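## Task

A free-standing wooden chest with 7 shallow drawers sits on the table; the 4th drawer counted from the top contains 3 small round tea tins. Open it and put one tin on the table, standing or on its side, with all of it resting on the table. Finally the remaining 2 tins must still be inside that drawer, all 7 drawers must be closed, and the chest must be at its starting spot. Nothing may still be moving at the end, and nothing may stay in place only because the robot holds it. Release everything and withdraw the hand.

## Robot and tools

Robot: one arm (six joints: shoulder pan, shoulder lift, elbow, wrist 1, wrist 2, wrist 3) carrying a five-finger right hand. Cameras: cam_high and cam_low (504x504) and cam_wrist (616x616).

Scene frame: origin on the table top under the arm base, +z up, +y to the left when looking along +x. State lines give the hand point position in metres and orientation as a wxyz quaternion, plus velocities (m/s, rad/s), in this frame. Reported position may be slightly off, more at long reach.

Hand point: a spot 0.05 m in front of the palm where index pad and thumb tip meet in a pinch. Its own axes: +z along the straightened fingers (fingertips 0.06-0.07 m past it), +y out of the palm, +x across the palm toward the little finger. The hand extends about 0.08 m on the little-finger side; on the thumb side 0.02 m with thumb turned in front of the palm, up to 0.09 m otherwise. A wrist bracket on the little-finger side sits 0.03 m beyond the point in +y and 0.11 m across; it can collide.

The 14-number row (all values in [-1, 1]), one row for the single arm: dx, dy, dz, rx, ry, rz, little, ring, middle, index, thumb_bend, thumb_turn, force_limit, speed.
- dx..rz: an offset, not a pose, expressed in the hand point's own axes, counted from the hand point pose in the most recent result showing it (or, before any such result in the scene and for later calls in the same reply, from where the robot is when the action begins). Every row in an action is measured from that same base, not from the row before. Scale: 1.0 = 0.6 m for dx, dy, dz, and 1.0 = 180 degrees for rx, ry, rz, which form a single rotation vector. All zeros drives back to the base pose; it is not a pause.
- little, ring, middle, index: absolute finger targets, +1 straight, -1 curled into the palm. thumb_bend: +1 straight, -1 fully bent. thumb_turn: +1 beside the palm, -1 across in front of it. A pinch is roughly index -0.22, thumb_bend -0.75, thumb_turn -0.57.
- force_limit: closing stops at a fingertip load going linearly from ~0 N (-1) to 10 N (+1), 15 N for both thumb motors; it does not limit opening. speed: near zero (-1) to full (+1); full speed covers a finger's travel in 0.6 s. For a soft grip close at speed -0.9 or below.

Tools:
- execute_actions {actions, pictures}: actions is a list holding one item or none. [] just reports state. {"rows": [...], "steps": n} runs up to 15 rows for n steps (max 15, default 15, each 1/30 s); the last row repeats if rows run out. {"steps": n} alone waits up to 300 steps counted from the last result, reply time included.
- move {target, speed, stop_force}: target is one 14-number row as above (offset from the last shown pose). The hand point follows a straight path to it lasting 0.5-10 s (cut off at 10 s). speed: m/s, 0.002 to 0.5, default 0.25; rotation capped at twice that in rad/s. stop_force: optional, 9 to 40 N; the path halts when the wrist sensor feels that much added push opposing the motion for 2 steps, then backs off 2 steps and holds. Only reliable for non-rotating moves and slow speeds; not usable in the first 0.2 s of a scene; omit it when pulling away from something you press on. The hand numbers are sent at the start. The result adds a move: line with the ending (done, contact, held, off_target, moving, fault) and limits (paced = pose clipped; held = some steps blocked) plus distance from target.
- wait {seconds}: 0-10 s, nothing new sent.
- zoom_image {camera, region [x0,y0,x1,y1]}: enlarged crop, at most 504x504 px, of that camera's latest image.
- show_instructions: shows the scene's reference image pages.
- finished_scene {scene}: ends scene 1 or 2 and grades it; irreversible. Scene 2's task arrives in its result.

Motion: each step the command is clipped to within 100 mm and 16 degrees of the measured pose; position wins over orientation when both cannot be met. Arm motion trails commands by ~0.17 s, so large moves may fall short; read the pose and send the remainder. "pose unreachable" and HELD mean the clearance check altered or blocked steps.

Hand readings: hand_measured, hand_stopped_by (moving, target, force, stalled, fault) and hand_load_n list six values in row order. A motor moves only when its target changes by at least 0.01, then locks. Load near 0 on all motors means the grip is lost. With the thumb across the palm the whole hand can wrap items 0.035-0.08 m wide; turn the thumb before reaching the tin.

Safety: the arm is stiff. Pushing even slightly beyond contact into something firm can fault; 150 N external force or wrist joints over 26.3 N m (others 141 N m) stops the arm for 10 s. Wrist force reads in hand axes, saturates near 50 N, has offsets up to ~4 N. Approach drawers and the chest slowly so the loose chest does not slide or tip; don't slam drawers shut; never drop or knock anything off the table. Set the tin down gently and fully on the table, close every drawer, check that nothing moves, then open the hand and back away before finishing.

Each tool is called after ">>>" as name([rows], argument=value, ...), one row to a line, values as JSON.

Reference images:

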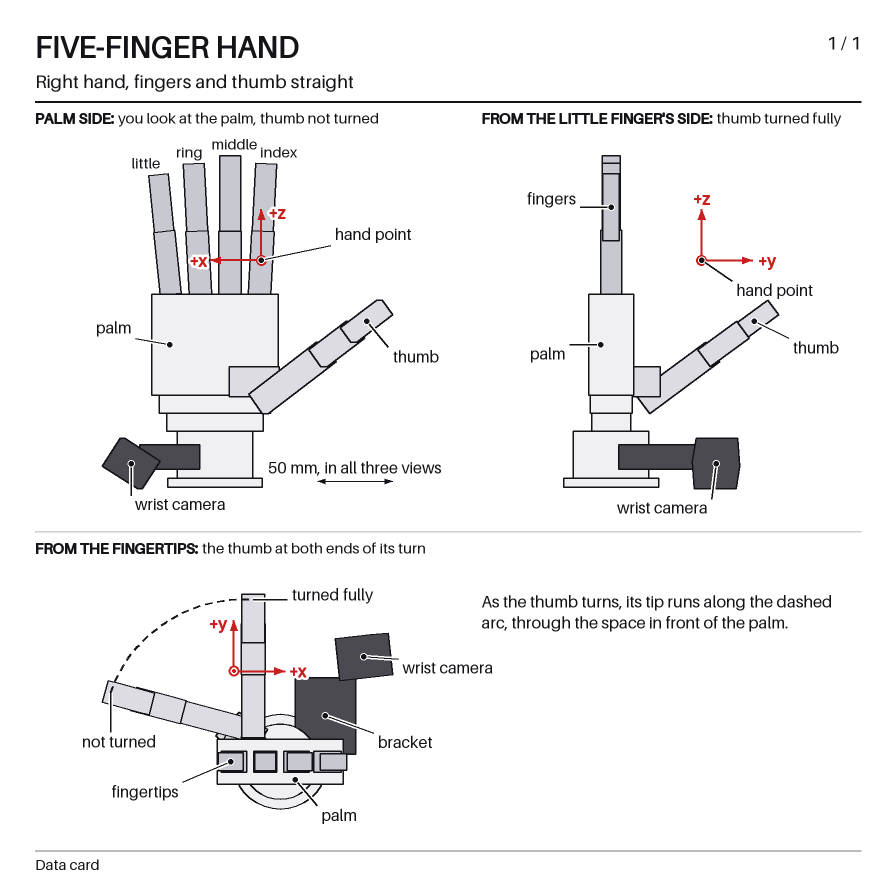

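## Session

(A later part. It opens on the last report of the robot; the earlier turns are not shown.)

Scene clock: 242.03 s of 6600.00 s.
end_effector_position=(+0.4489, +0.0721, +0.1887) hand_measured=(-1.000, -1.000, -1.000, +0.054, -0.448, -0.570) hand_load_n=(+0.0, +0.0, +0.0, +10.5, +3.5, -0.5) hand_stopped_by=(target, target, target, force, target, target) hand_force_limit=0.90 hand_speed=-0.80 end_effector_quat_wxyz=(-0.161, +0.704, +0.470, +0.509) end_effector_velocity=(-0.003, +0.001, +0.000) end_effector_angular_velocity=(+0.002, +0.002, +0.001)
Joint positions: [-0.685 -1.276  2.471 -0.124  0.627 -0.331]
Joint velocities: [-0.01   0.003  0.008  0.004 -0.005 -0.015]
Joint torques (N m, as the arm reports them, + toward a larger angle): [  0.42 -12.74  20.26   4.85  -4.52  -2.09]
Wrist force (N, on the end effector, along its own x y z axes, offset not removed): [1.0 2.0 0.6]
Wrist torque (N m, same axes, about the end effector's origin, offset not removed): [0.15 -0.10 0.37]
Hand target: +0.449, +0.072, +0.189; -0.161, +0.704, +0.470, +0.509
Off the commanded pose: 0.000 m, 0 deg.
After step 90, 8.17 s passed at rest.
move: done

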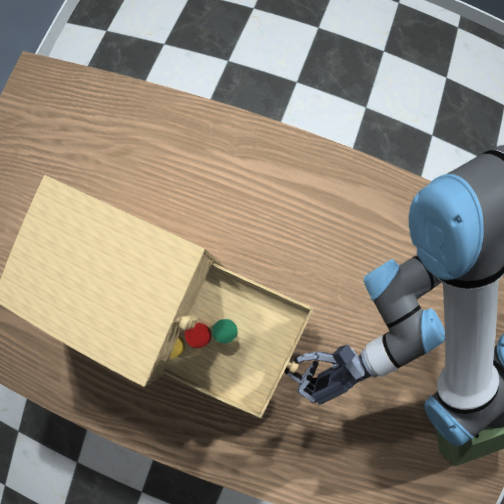

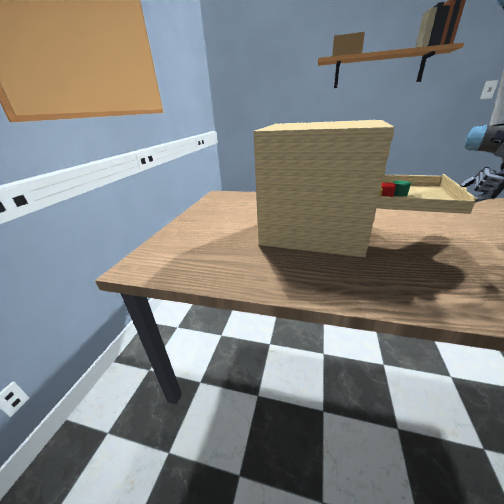

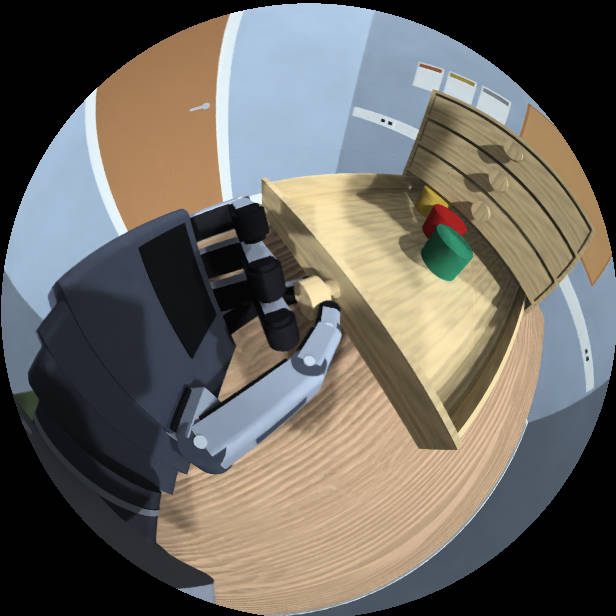

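>>> execute_actions([
  {"rows": [[0, 0, 0, 0, 0, 0, -1, -1, -1, 0.6, -0.45, -0.57, 0.2, 0.2]], "steps": 10},
], pictures=false)

>>> move(target=[0, -0.033, -0.028, 0, 0, 0, -1, -1, -1, 0.6, -0.45, -0.57, 0.2, 0.2], speed=0.04)

Scene clock: 245.57 s of 6600.00 s.
end_effector_position=(+0.4488, +0.0721, +0.1886) hand_measured=(-1.000, -1.000, -1.000, +0.512, -0.450, -0.570) hand_load_n=(+0.0, +0.0, +0.0, +0.5, +0.0, +0.0) hand_stopped_by=(target, target, target, moving, target, target) hand_force_limit=0.20 hand_speed=0.20 end_effector_quat_wxyz=(-0.161, +0.704, +0.469, +0.508) end_effector_velocity=(+0.001, -0.000, +0.000) end_effector_angular_velocity=(-0.001, -0.002, -0.000)
Joint positions: [-0.686 -1.276  2.471 -0.123  0.627 -0.331]
Joint velocities: [ 0.002 -0.001 -0.001 -0.001  0.001  0.002]
Joint torques (N m, as the arm reports them, + toward a larger angle): [ 24.6  -36.77  -9.35   0.19   0.94   1.88]
Wrist force (N, on the end effector, along its own x y z axes, offset not removed): [1.3 0.6 1.3]
Wrist torque (N m, same axes, about the end effector's origin, offset not removed): [-0.01 0.07 0.36]
Hand target: +0.449, +0.072, +0.189; -0.161, +0.704, +0.470, +0.509
Off the commanded pose: 0.000 m, 0 deg.
Steps of this call (steps 1 to 90: nothing new was sent; then 0.20 s passed at rest; steps 91 to 100: all 10 steps of this action). Readings (end_effector_position | what the end effector reports):
91: (+0.4486, +0.0721, +0.1887) | hand_measured=(-1.000, -1.000, -1.000, +0.054, -0.448, -0.570) hand_load_n=(+0.0, +0.0, +0.0, +10.5, +3.5, -0.5) hand_stopped_by=(target, target, target, moving, target, target) hand_force_limit=0.20 hand_speed=0.20
92: (+0.4486, +0.0721, +0.1887) | hand_measured=(-1.000, -1.000, -1.000, +0.054, -0.448, -0.570) hand_load_n=(+0.0, +0.0, +0.0, +10.5, +3.5, -0.5) hand_stopped_by=(target, target, target, moving, target, target) hand_force_limit=0.20 hand_speed=0.20
94: (+0.4486, +0.0722, +0.1887) | hand_measured=(-1.000, -1.000, -1.000, +0.112, -0.450, -0.570) hand_load_n=(+0.0, +0.0, +0.0, +0.5, +0.0, +0.0) hand_stopped_by=(target, target, target, moving, target, target) hand_force_limit=0.20 hand_speed=0.20
98: (+0.4487, +0.0721, +0.1886) | hand_measured=(-1.000, -1.000, -1.000, +0.380, -0.450, -0.570) hand_load_n=(+0.0, +0.0, +0.0, +0.5, +0.0, +0.0) hand_stopped_by=(target, target, target, moving, target, target) hand_force_limit=0.20 hand_speed=0.20
100: the state above

Scene clock: 246.83 s of 6600.00 s.
end_effector_position=(+0.4233, +0.0704, +0.1909) hand_measured=(-1.000, -1.000, -1.000, +0.600, -0.450, -0.570) hand_load_n=(+0.0, +0.0, +0.0, +0.0, +0.0, +0.0) hand_stopped_by=(target, target, target, target, target, target) hand_force_limit=0.20 hand_speed=0.20 end_effector_quat_wxyz=(-0.161, +0.704, +0.469, +0.508) end_effector_velocity=(-0.003, -0.000, +0.000) end_effector_angular_velocity=(+0.002, -0.001, +0.002)
Joint positions: [-0.796 -1.241  2.545 -0.087  0.581 -0.507]
Joint velocities: [-0.017  0.011  0.006  0.012 -0.007 -0.034]
Joint torques (N m, as the arm reports them, + toward a larger angle): [ -2.91 -12.35  24.47   4.65  -3.99  -1.85]
Wrist force (N, on the end effector, along its own x y z axes, offset not removed): [0.4 1.4 -0.6]
Wrist torque (N m, same axes, about the end effector's origin, offset not removed): [0.31 0.28 0.32]
Hand target: +0.423, +0.070, +0.191; -0.161, +0.704, +0.469, +0.508
Off the commanded pose: 0.000 m, 0 deg.
move: done

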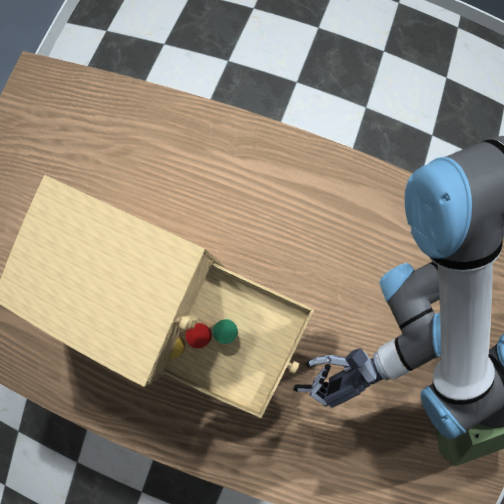

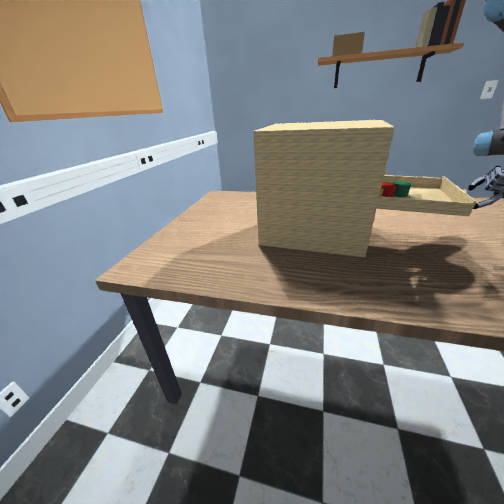

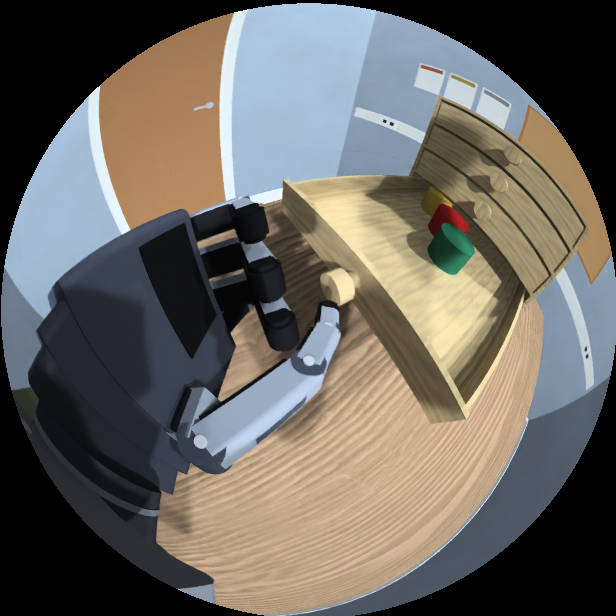

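>>> move(target=[0.13, 0.038, -0.065, 0, 0, 0, -1, -1, -1, 0.6, -0.45, -0.57, 0.2, 0.2], speed=0.15)

>>> move(target=[0.09, 0.13, 0.03, -0.342, -0.099, 0.171, -1, -1, -1, 0.6, -0.45, -0.57, 0.2, 0.2], speed=0.3)

Scene clock: 251.30 s of 6600.00 s.
end_effector_position=(+0.4234, +0.0704, +0.2808) hand_measured=(-1.000, -1.000, -1.000, +0.600, -0.450, -0.570) hand_load_n=(+0.0, +0.0, +0.0, +0.0, +0.0, +0.0) hand_stopped_by=(target, target, target, target, target, target) hand_force_limit=0.20 hand_speed=0.20 end_effector_quat_wxyz=(-0.161, +0.704, +0.469, +0.509) end_effector_velocity=(-0.001, -0.000, +0.002) end_effector_angular_velocity=(+0.000, +0.003, +0.000)
Joint positions: [-0.694 -1.654  2.573  0.163  0.623 -0.343]
Joint velocities: [ 0.    -0.012  0.001  0.013  0.002  0.001]
Joint torques (N m, as the arm reports them, + toward a larger angle): [ 16.12 -30.25 -14.12   4.25   1.19   1.71]
Wrist force (N, on the end effector, along its own x y z axes, offset not removed): [2.0 1.5 0.8]
Wrist torque (N m, same axes, about the end effector's origin, offset not removed): [0.15 0.00 0.49]
Hand target: +0.423, +0.070, +0.281; -0.161, +0.704, +0.469, +0.508
Off the commanded pose: 0.000 m, 0 deg.
After step 90, 0.27 s passed at rest.
move: done

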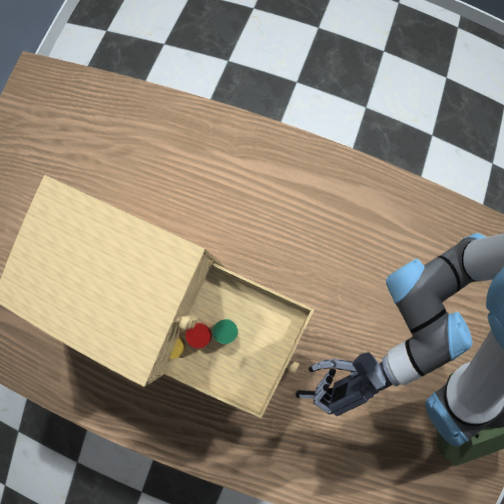

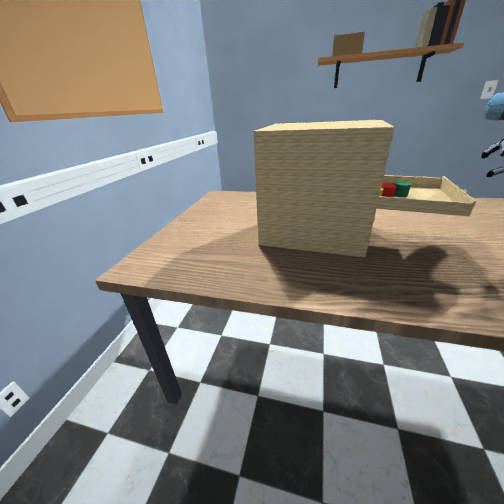

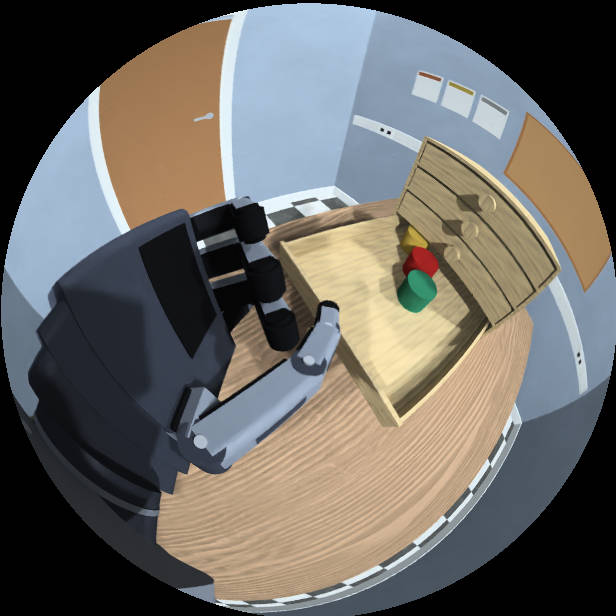

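Scene clock: 253.70 s of 6600.00 s.
end_effector_position=(+0.4870, +0.0725, +0.3309) hand_measured=(-1.000, -1.000, -1.000, +0.600, -0.450, -0.570) hand_load_n=(+0.0, +0.0, +0.0, +0.0, +0.0, +0.0) hand_stopped_by=(target, target, target, target, target, target) hand_force_limit=0.20 hand_speed=0.20 end_effector_quat_wxyz=(+0.106, +0.842, +0.058, +0.526) end_effector_velocity=(-0.000, -0.001, -0.000) end_effector_angular_velocity=(-0.000, +0.001, -0.001)
Joint positions: [ 0.446 -1.411  2.295 -0.831  2.281  0.915]
Joint velocities: [-0.001 -0.     0.     0.     0.    -0.   ]
Joint torques (N m, as the arm reports them, + toward a larger angle): [ -1.01 -30.05   3.19   1.22  -2.97  -1.77]
Wrist force (N, on the end effector, along its own x y z axes, offset not removed): [0.8 1.7 1.1]
Wrist torque (N m, same axes, about the end effector's origin, offset not removed): [0.11 0.21 0.29]
Hand target: +0.487, +0.072, +0.331; +0.106, +0.842, +0.058, +0.526
Off the commanded pose: 0.016 m, 12 deg.
move: held; limits=held; held on 13 of 72 steps, including the last
pose unreachable: on one or more control steps of this call an arm could not follow its commanded pose, so it was not sent that pose on those steps. On the call's last step it was still not sent that pose. It may still have moved: this result reports where it is.
cause: the commanded pose would bring two parts of the arm too close to each other (joints 4 (wrist 1) to 6 (wrist 3) lie between them).

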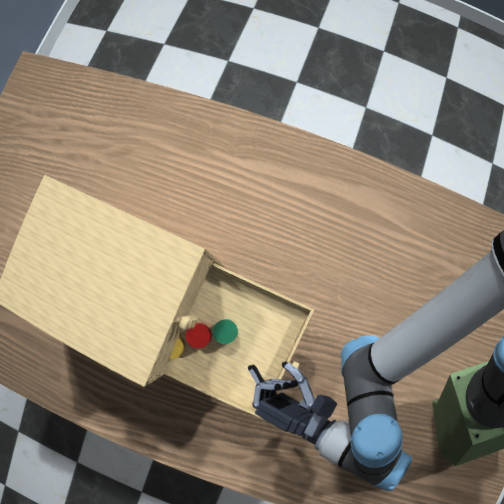

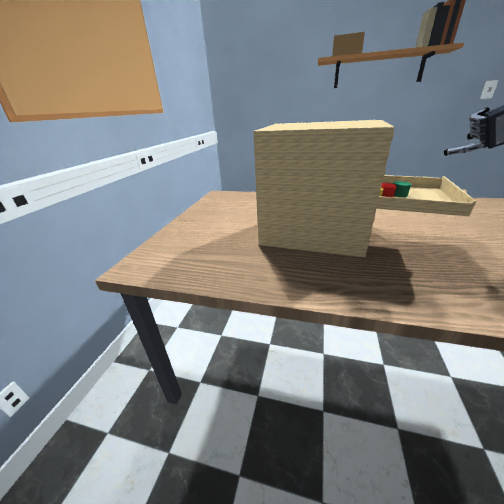

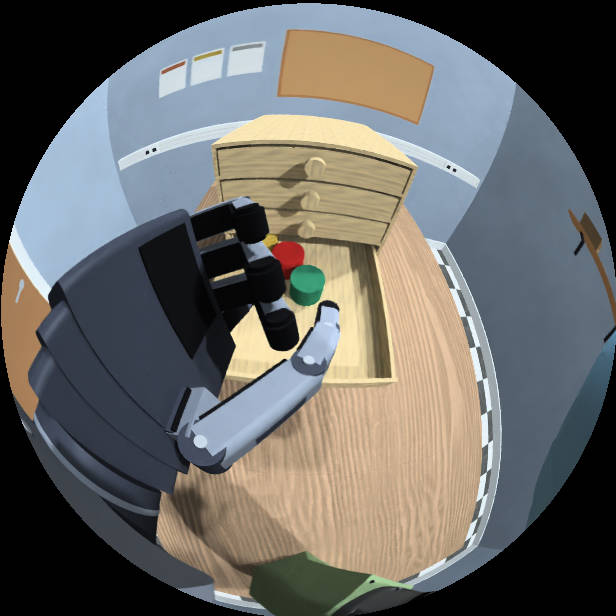

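>>> move(target=[0.028, -0.003, 0.178, -0.077, 0.019, 0.615, -1, -1, 0.7, 0.7, 0.2, -0.75, 0.2, 0.2], speed=0.3)

Scene clock: 266.03 s of 6600.00 s.
end_effector_position=(+0.5898, +0.0651, +0.3003) hand_measured=(-1.000, -1.000, +0.700, +0.700, +0.200, -0.750) hand_load_n=(+0.0, +0.0, +0.0, +0.0, +0.0, +0.0) hand_stopped_by=(target, target, target, target, target, target) hand_force_limit=0.20 hand_speed=0.20 end_effector_quat_wxyz=(-0.230, +0.572, -0.620, +0.485) end_effector_velocity=(+0.002, +0.000, +0.001) end_effector_angular_velocity=(+0.149, -0.032, -0.074)
Joint positions: [ 0.278 -1.417  2.06  -0.704  2.325  2.484]
Joint velocities: [-0.018 -0.019 -0.005  0.056 -0.006  0.191]
Joint torques (N m, as the arm reports them, + toward a larger angle): [  3.57 -36.05 -28.27   1.46  -2.95   2.33]
Wrist force (N, on the end effector, along its own x y z axes, offset not removed): [2.8 1.3 -0.4]
Wrist torque (N m, same axes, about the end effector's origin, offset not removed): [0.20 -0.03 0.55]
Hand target: +0.590, +0.065, +0.300; -0.235, +0.565, -0.628, +0.481
Off the commanded pose: 0.001 m, 17 deg; orientation clipped at the last step of the last action.
After step 90, 0.93 s passed at rest.
move: moving (no rest 5 s after the path's end); limits=paced

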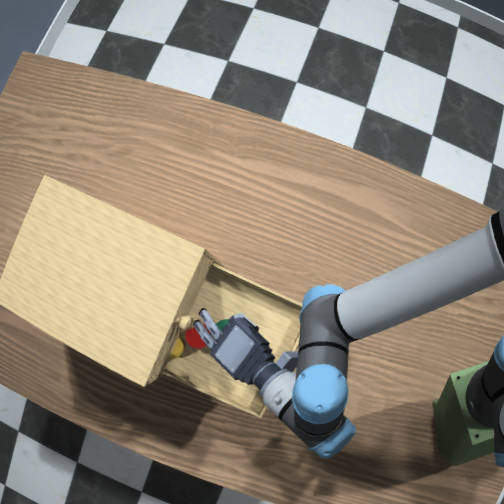

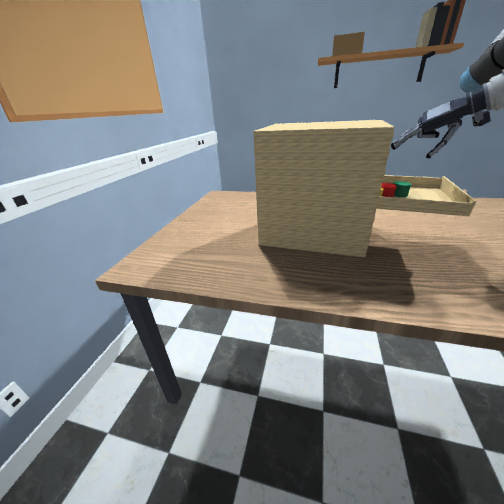

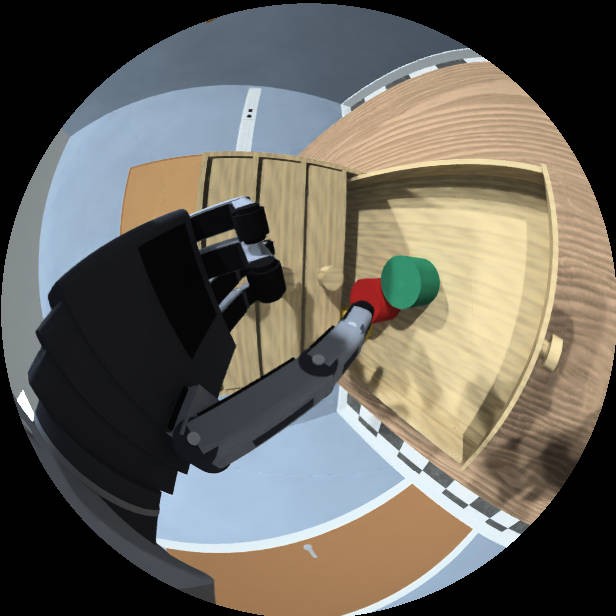

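>>> wait(seconds=0.5)

Scene clock: 268.13 s of 6600.00 s.
end_effector_position=(+0.5901, +0.0652, +0.2998) hand_measured=(-1.000, -1.000, +0.700, +0.700, +0.200, -0.750) hand_load_n=(+0.0, +0.0, +0.0, +0.0, +0.0, +0.0) hand_stopped_by=(target, target, target, target, target, target) hand_force_limit=0.20 hand_speed=0.20 end_effector_quat_wxyz=(+0.282, -0.504, +0.702, -0.417) end_effector_velocity=(+0.000, -0.001, +0.000) end_effector_angular_velocity=(+0.002, -0.000, -0.001)
Joint positions: [ 0.233 -1.453  2.039 -0.535  2.282  2.819]
Joint velocities: [-0.001 -0.001 -0.001  0.002 -0.001  0.003]
Joint torques (N m, as the arm reports them, + toward a larger angle): [  1.47 -35.82 -28.84   1.63  -3.08   1.81]
Wrist force (N, on the end effector, along its own x y z axes, offset not removed): [1.2 2.0 1.3]
Wrist torque (N m, same axes, about the end effector's origin, offset not removed): [0.24 0.10 0.32]
Hand target: +0.590, +0.065, +0.300; +0.282, -0.504, +0.702, -0.417
Off the commanded pose: 0.000 m, 2 deg; orientation clipped at the last step of the last action.
Steps of this call (steps 1 to 63: nothing new was sent). Readings (end_effector_position | what the end effector reports):
1: (+0.5899, +0.0651, +0.3003) | hand_measured=(-1.000, -1.000, +0.700, +0.700, +0.200, -0.750) hand_load_n=(+0.0, +0.0, +0.0, +0.0, +0.0, +0.0) hand_stopped_by=(target, target, target, target, target, target) hand_force_limit=0.20 hand_speed=0.20
2: (+0.5899, +0.0651, +0.3003) | hand_measured=(-1.000, -1.000, +0.700, +0.700, +0.200, -0.750) hand_load_n=(+0.0, +0.0, +0.0, +0.0, +0.0, +0.0) hand_stopped_by=(target, target, target, target, target, target) hand_force_limit=0.20 hand_speed=0.20
4: (+0.5899, +0.0651, +0.3003) | hand_measured=(-1.000, -1.000, +0.700, +0.700, +0.200, -0.750) hand_load_n=(+0.0, +0.0, +0.0, +0.0, +0.0, +0.0) hand_stopped_by=(target, target, target, target, target, target) hand_force_limit=0.20 hand_speed=0.20
8: (+0.5899, +0.0651, +0.3003) | hand_measured=(-1.000, -1.000, +0.700, +0.700, +0.200, -0.750) hand_load_n=(+0.0, +0.0, +0.0, +0.0, +0.0, +0.0) hand_stopped_by=(target, target, target, target, target, target) hand_force_limit=0.20 hand_speed=0.20
63: the state above

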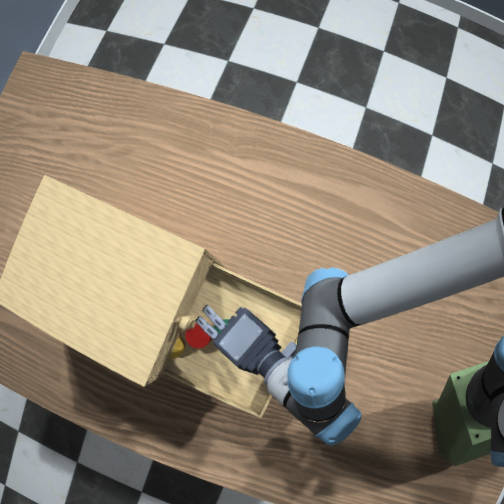

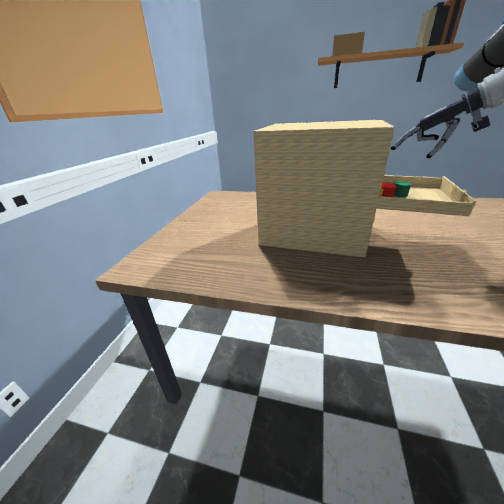

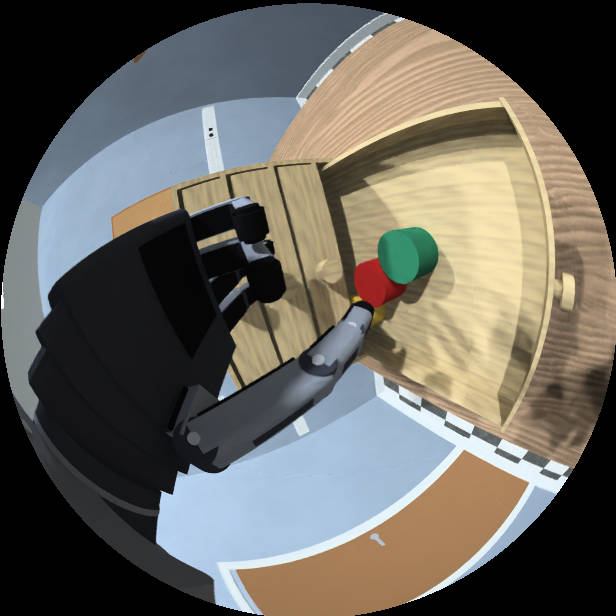

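>>> move(target=[0.013, 0.058, 0.049, 0, 0, 0, -1, -1, 0.65, 0.65, 0.2, -0.75, 0.2, 0.2], speed=0.08)

>>> zoom_image(camera="cam_wrist", region=[220, 160, 480, 420])

>>> zoom_image(camera="cam_high", region=[160, 280, 300, 420])

>>> zoom_image(camera="cam_low", region=[360, 90, 504, 234])

Scene clock: 273.93 s of 6600.00 s.
end_effector_position=(+0.5951, +0.0541, +0.2555) hand_measured=(-1.000, -1.000, +0.650, +0.650, +0.200, -0.750) hand_load_n=(+0.0, +0.0, +0.0, +0.0, +0.0, +0.0) hand_stopped_by=(target, target, target, target, target, target) hand_force_limit=0.20 hand_speed=0.20 end_effector_quat_wxyz=(+0.282, -0.504, +0.702, -0.417) end_effector_velocity=(-0.000, -0.000, -0.003) end_effector_angular_velocity=(+0.000, +0.000, +0.001)
Joint positions: [ 0.146 -1.408  2.083 -0.627  2.194  2.813]
Joint velocities: [-0.005  0.003  0.004 -0.006 -0.006 -0.   ]
Joint torques (N m, as the arm reports them, + toward a larger angle): [  3.39 -12.11   3.13  -2.65  -2.9   -1.88]
Wrist force (N, on the end effector, along its own x y z axes, offset not removed): [1.8 1.7 0.0]
Wrist torque (N m, same axes, about the end effector's origin, offset not removed): [0.23 0.01 0.37]
Hand target: +0.595, +0.054, +0.255; +0.282, -0.504, +0.702, -0.417
Off the commanded pose: 0.000 m, 0 deg.
After step 90, 1.77 s passed at rest.
move: done

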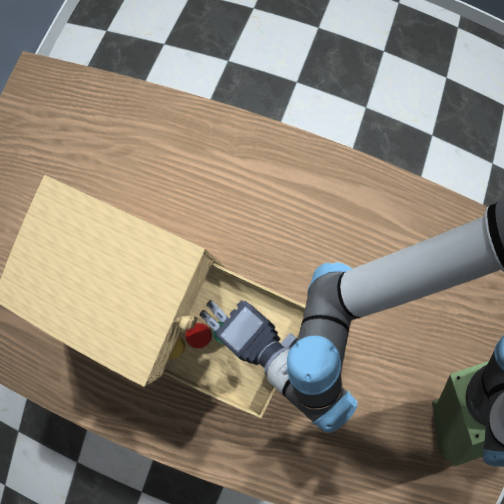

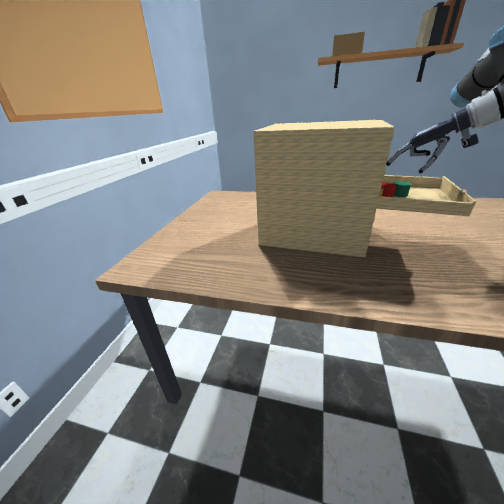

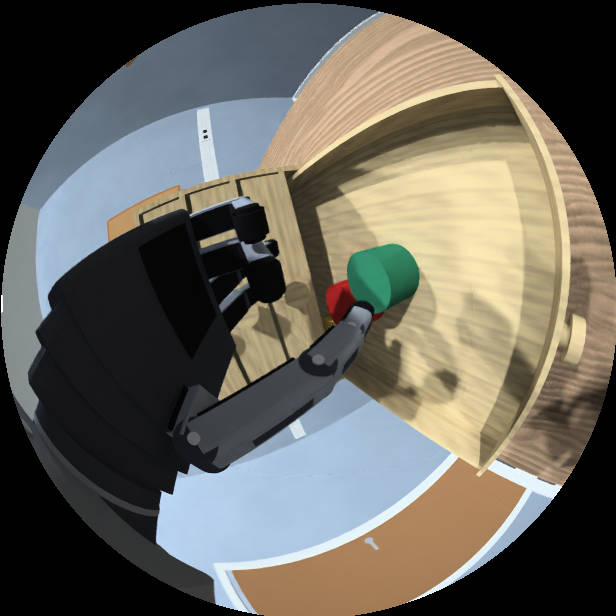

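Region (220, 160, 480, 420) of cam_wrist's 616x616 image, scaled by 1.938, with more detail than that image has.

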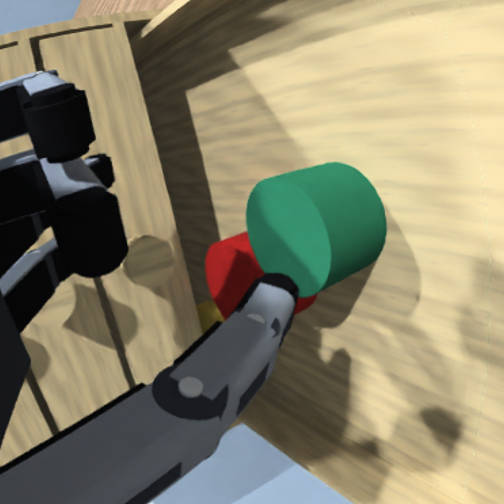

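Region (160, 280, 300, 420) of cam_high's 504x504 image, scaled by 3.600, with more detail than that image has.

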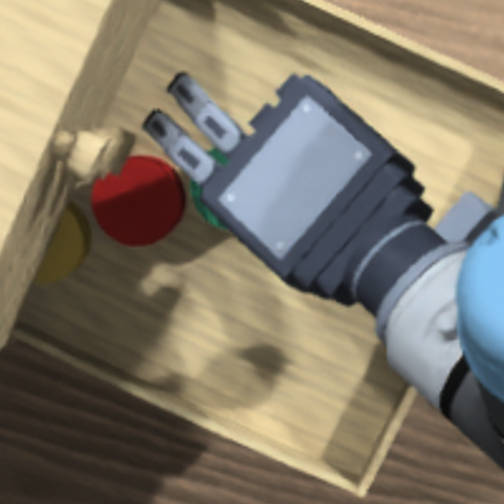

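Region (360, 90, 504, 234) of cam_low's 504x504 image, scaled by 3.500, with more detail than that image has.

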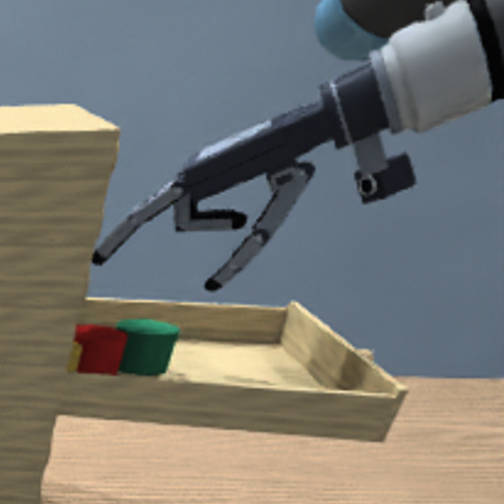

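>>> move(target=[-0.003, 0.014, 0.042, -0.055, 0, 0, -1, -1, 0.4, 0.4, 0.2, -0.75, 0.2, 0.2], speed=0.06)

>>> zoom_image(camera="cam_wrist", region=[220, 160, 480, 420])

>>> zoom_image(camera="cam_high", region=[160, 280, 300, 420])

>>> zoom_image(camera="cam_low", region=[360, 130, 470, 240])

Scene clock: 279.63 s of 6600.00 s.
end_effector_position=(+0.6121, +0.0495, +0.2360) hand_measured=(-1.000, -1.000, +0.400, +0.400, +0.200, -0.750) hand_load_n=(+0.0, +0.0, +0.0, +0.0, +0.0, +0.0) hand_stopped_by=(target, target, target, target, target, target) hand_force_limit=0.20 hand_speed=0.20 end_effector_quat_wxyz=(+0.238, -0.526, +0.735, -0.355) end_effector_velocity=(+0.002, -0.000, -0.001) end_effector_angular_velocity=(+0.006, +0.013, -0.000)
Joint positions: [ 0.115 -1.33   1.902 -0.323  2.209  2.928]
Joint velocities: [-0.002  0.008 -0.018  0.028  0.001  0.011]
Joint torques (N m, as the arm reports them, + toward a larger angle): [  5.08 -16.85 -27.18   2.28   2.28   1.81]
Wrist force (N, on the end effector, along its own x y z axes, offset not removed): [1.8 0.9 1.0]
Wrist torque (N m, same axes, about the end effector's origin, offset not removed): [0.07 -0.04 0.41]
Hand target: +0.612, +0.049, +0.236; +0.237, -0.526, +0.736, -0.355
Off the commanded pose: 0.000 m, 0 deg.
After step 90, 0.97 s passed at rest.
move: done

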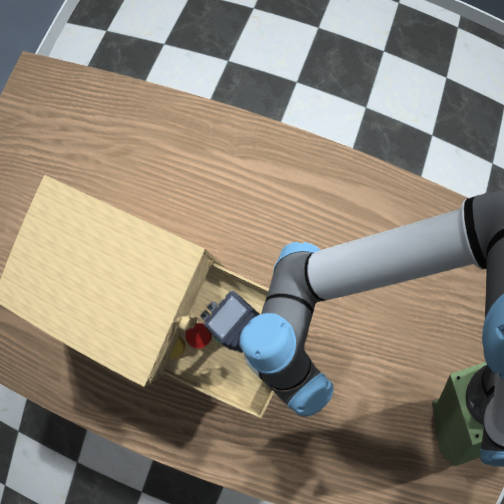

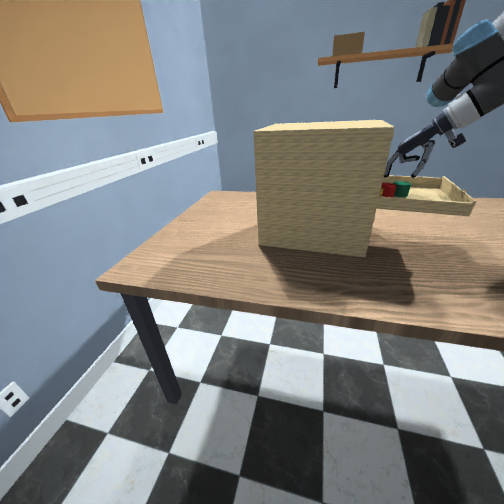

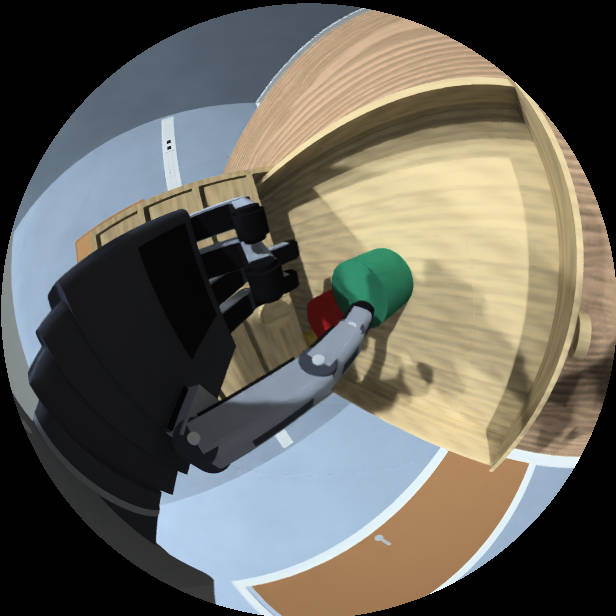

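Region (220, 160, 480, 420) of cam_wrist's 616x616 image, scaled by 1.938, with more detail than that image has.

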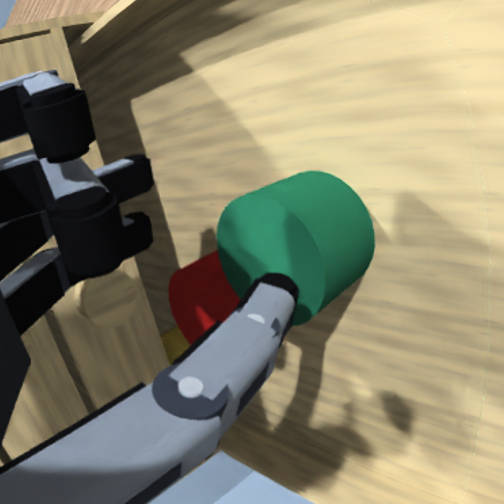

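Region (160, 280, 300, 420) of cam_high's 504x504 image, scaled by 3.600, with more detail than that image has.

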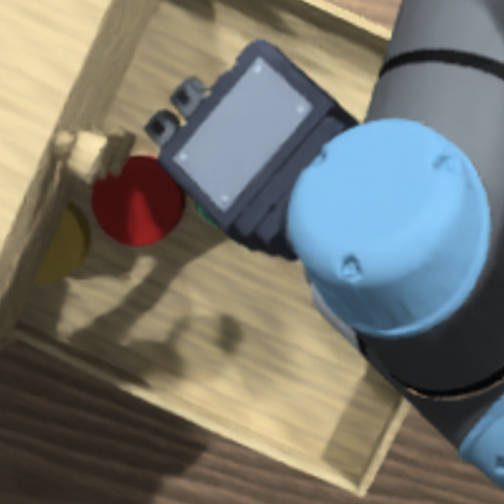

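Region (360, 130, 470, 240) of cam_low's 504x504 image, scaled by 4.582, with more detail than that image has.

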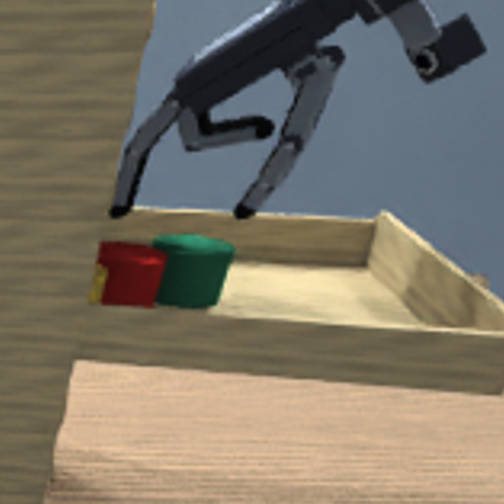

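>>> move(target=[0.013, 0.032, 0, 0, 0, 0, -1, -1, 0.4, 0.4, 0.2, -0.75, 0.2, 0.2], speed=0.04)

>>> zoom_image(camera="cam_wrist", region=[220, 160, 480, 420])

>>> zoom_image(camera="cam_low", region=[360, 130, 470, 240])

Scene clock: 286.00 s of 6600.00 s.
end_effector_position=(+0.5981, +0.0459, +0.2215) hand_measured=(-1.000, -1.000, +0.400, +0.400, +0.200, -0.750) hand_load_n=(+0.0, +0.0, +0.0, +0.0, +0.0, +0.0) hand_stopped_by=(target, target, target, target, target, target) hand_force_limit=0.20 hand_speed=0.20 end_effector_quat_wxyz=(+0.238, -0.526, +0.735, -0.355) end_effector_velocity=(-0.001, -0.001, -0.001) end_effector_angular_velocity=(-0.000, -0.002, -0.001)
Joint positions: [ 0.092 -1.339  1.959 -0.375  2.187  2.921]
Joint velocities: [-0.003 -0.001  0.006 -0.008 -0.003 -0.001]
Joint torques (N m, as the arm reports them, + toward a larger angle): [  4.16 -39.04   2.95  -2.11  -2.8   -1.84]
Wrist force (N, on the end effector, along its own x y z axes, offset not removed): [1.9 1.6 -1.0]
Wrist torque (N m, same axes, about the end effector's origin, offset not removed): [0.34 0.07 0.45]
Hand target: +0.598, +0.046, +0.221; +0.238, -0.526, +0.735, -0.355
Off the commanded pose: 0.000 m, 0 deg.
After step 90, 2.47 s passed at rest.
move: done

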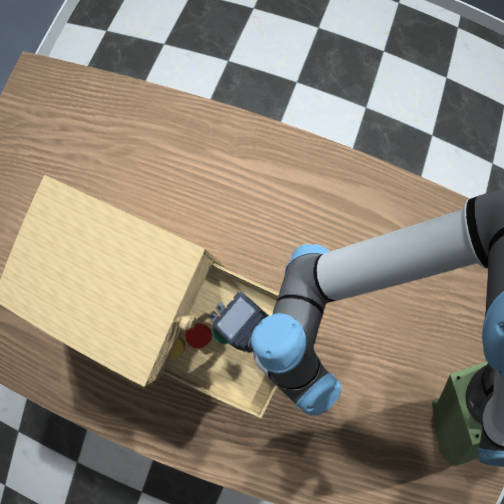

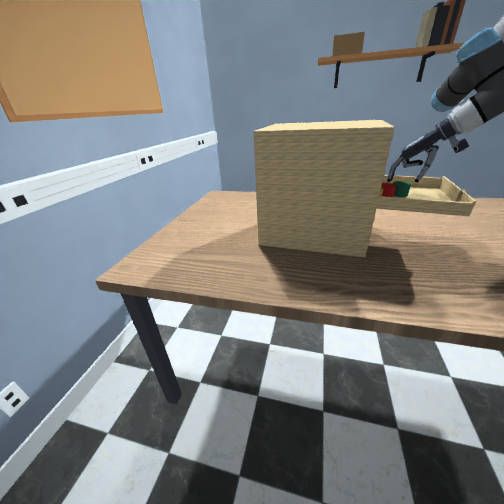

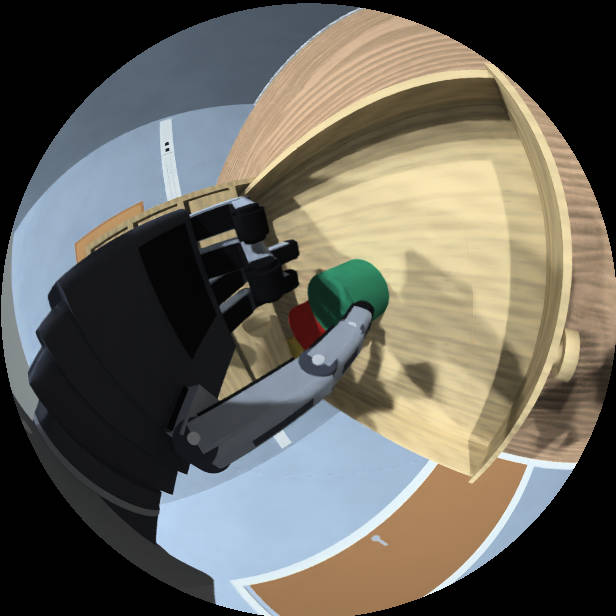

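Region (220, 160, 480, 420) of cam_wrist's 616x616 image, scaled by 1.938, with more detail than that image has.

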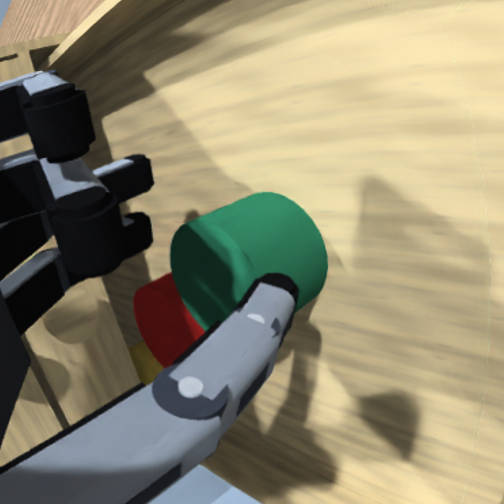

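Region (360, 130, 470, 240) of cam_low's 504x504 image, scaled by 4.582, with more detail than that image has.

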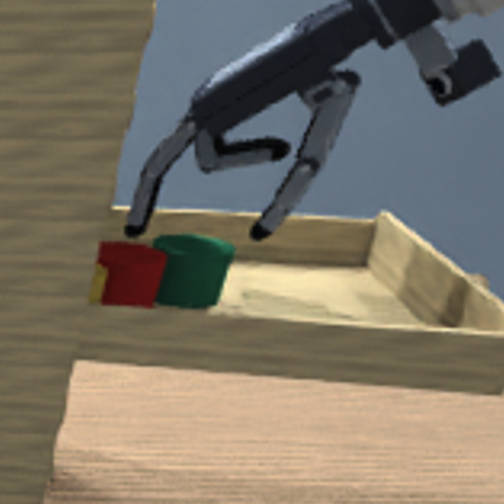

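>>> move(target=[-0.008, 0.019, 0.016, 0, 0, 0, -1, -1, 0.4, 0.4, 0.2, -0.75, 0.2, 0.2], speed=0.025)

>>> zoom_image(camera="cam_wrist", region=[220, 160, 480, 420])

>>> zoom_image(camera="cam_low", region=[360, 130, 470, 240])

Scene clock: 289.77 s of 6600.00 s.
end_effector_position=(+0.5997, +0.0500, +0.2068) hand_measured=(-1.000, -1.000, +0.400, +0.400, +0.200, -0.750) hand_load_n=(+0.0, +0.0, +0.0, +0.0, +0.0, +0.0) hand_stopped_by=(target, target, target, target, target, target) hand_force_limit=0.20 hand_speed=0.20 end_effector_quat_wxyz=(+0.238, -0.526, +0.735, -0.355) end_effector_velocity=(+0.001, +0.001, -0.002) end_effector_angular_velocity=(+0.000, -0.001, -0.000)
Joint positions: [ 0.082 -1.309  1.963 -0.41   2.178  2.919]
Joint velocities: [-0.001  0.005 -0.    -0.006 -0.001 -0.   ]
Joint torques (N m, as the arm reports them, + toward a larger angle): [  4.58 -17.37   3.6   -2.07  -3.12  -1.64]
Wrist force (N, on the end effector, along its own x y z axes, offset not removed): [1.0 2.1 0.3]
Wrist torque (N m, same axes, about the end effector's origin, offset not removed): [0.27 0.03 0.38]
Hand target: +0.600, +0.050, +0.207; +0.238, -0.526, +0.735, -0.355
Off the commanded pose: 0.000 m, 0 deg.
move: done

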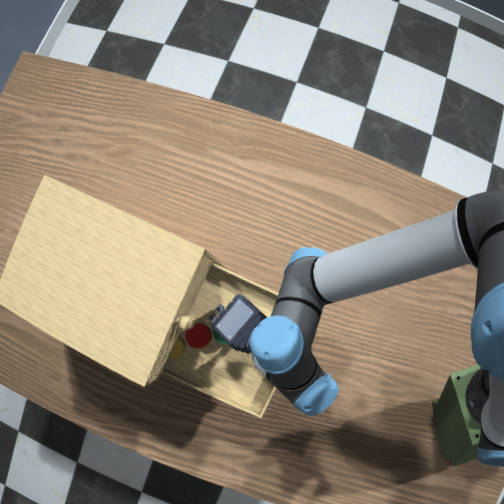

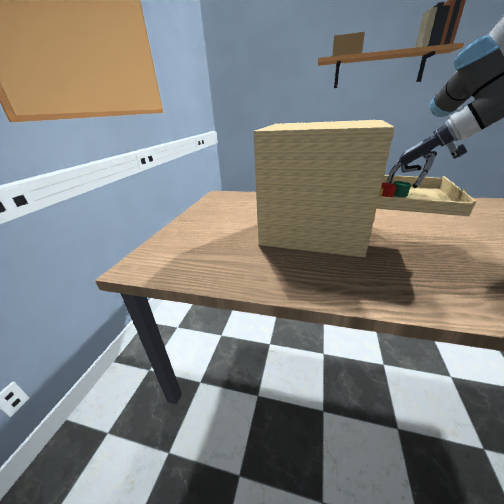

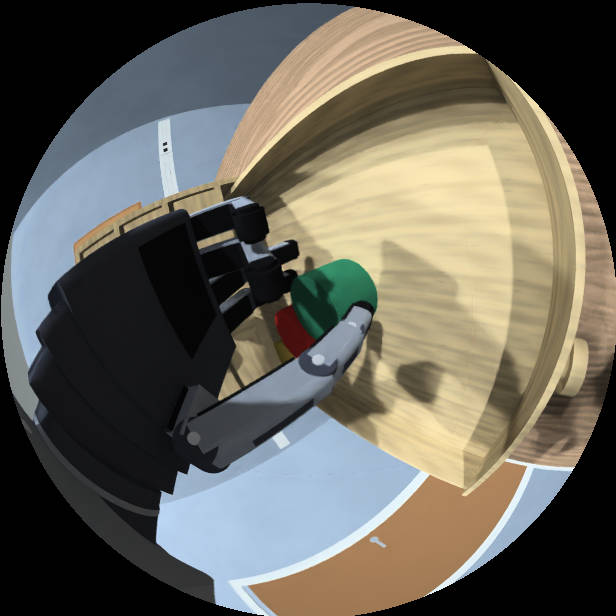

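Region (220, 160, 480, 420) of cam_wrist's 616x616 image, scaled by 1.938, with more detail than that image has.

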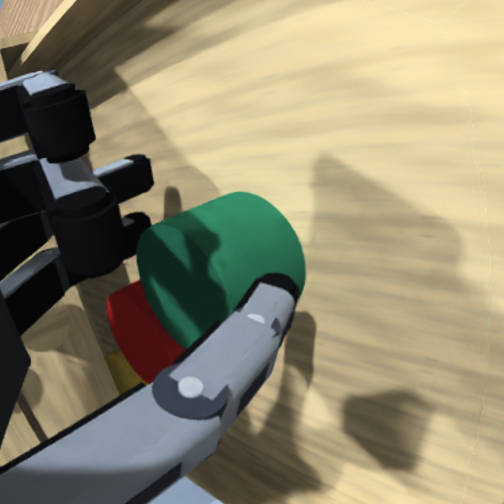

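Region (360, 130, 470, 240) of cam_low's 504x504 image, scaled by 4.582, with more detail than that image has.

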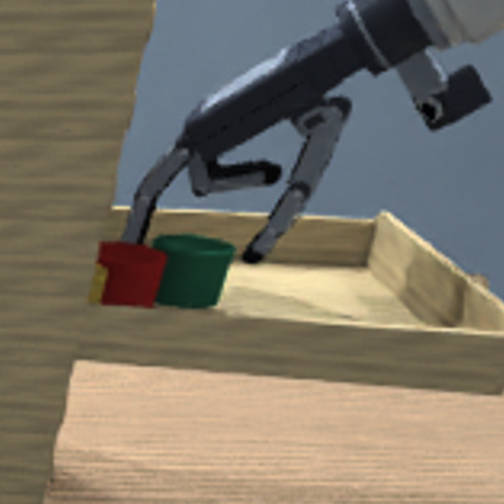

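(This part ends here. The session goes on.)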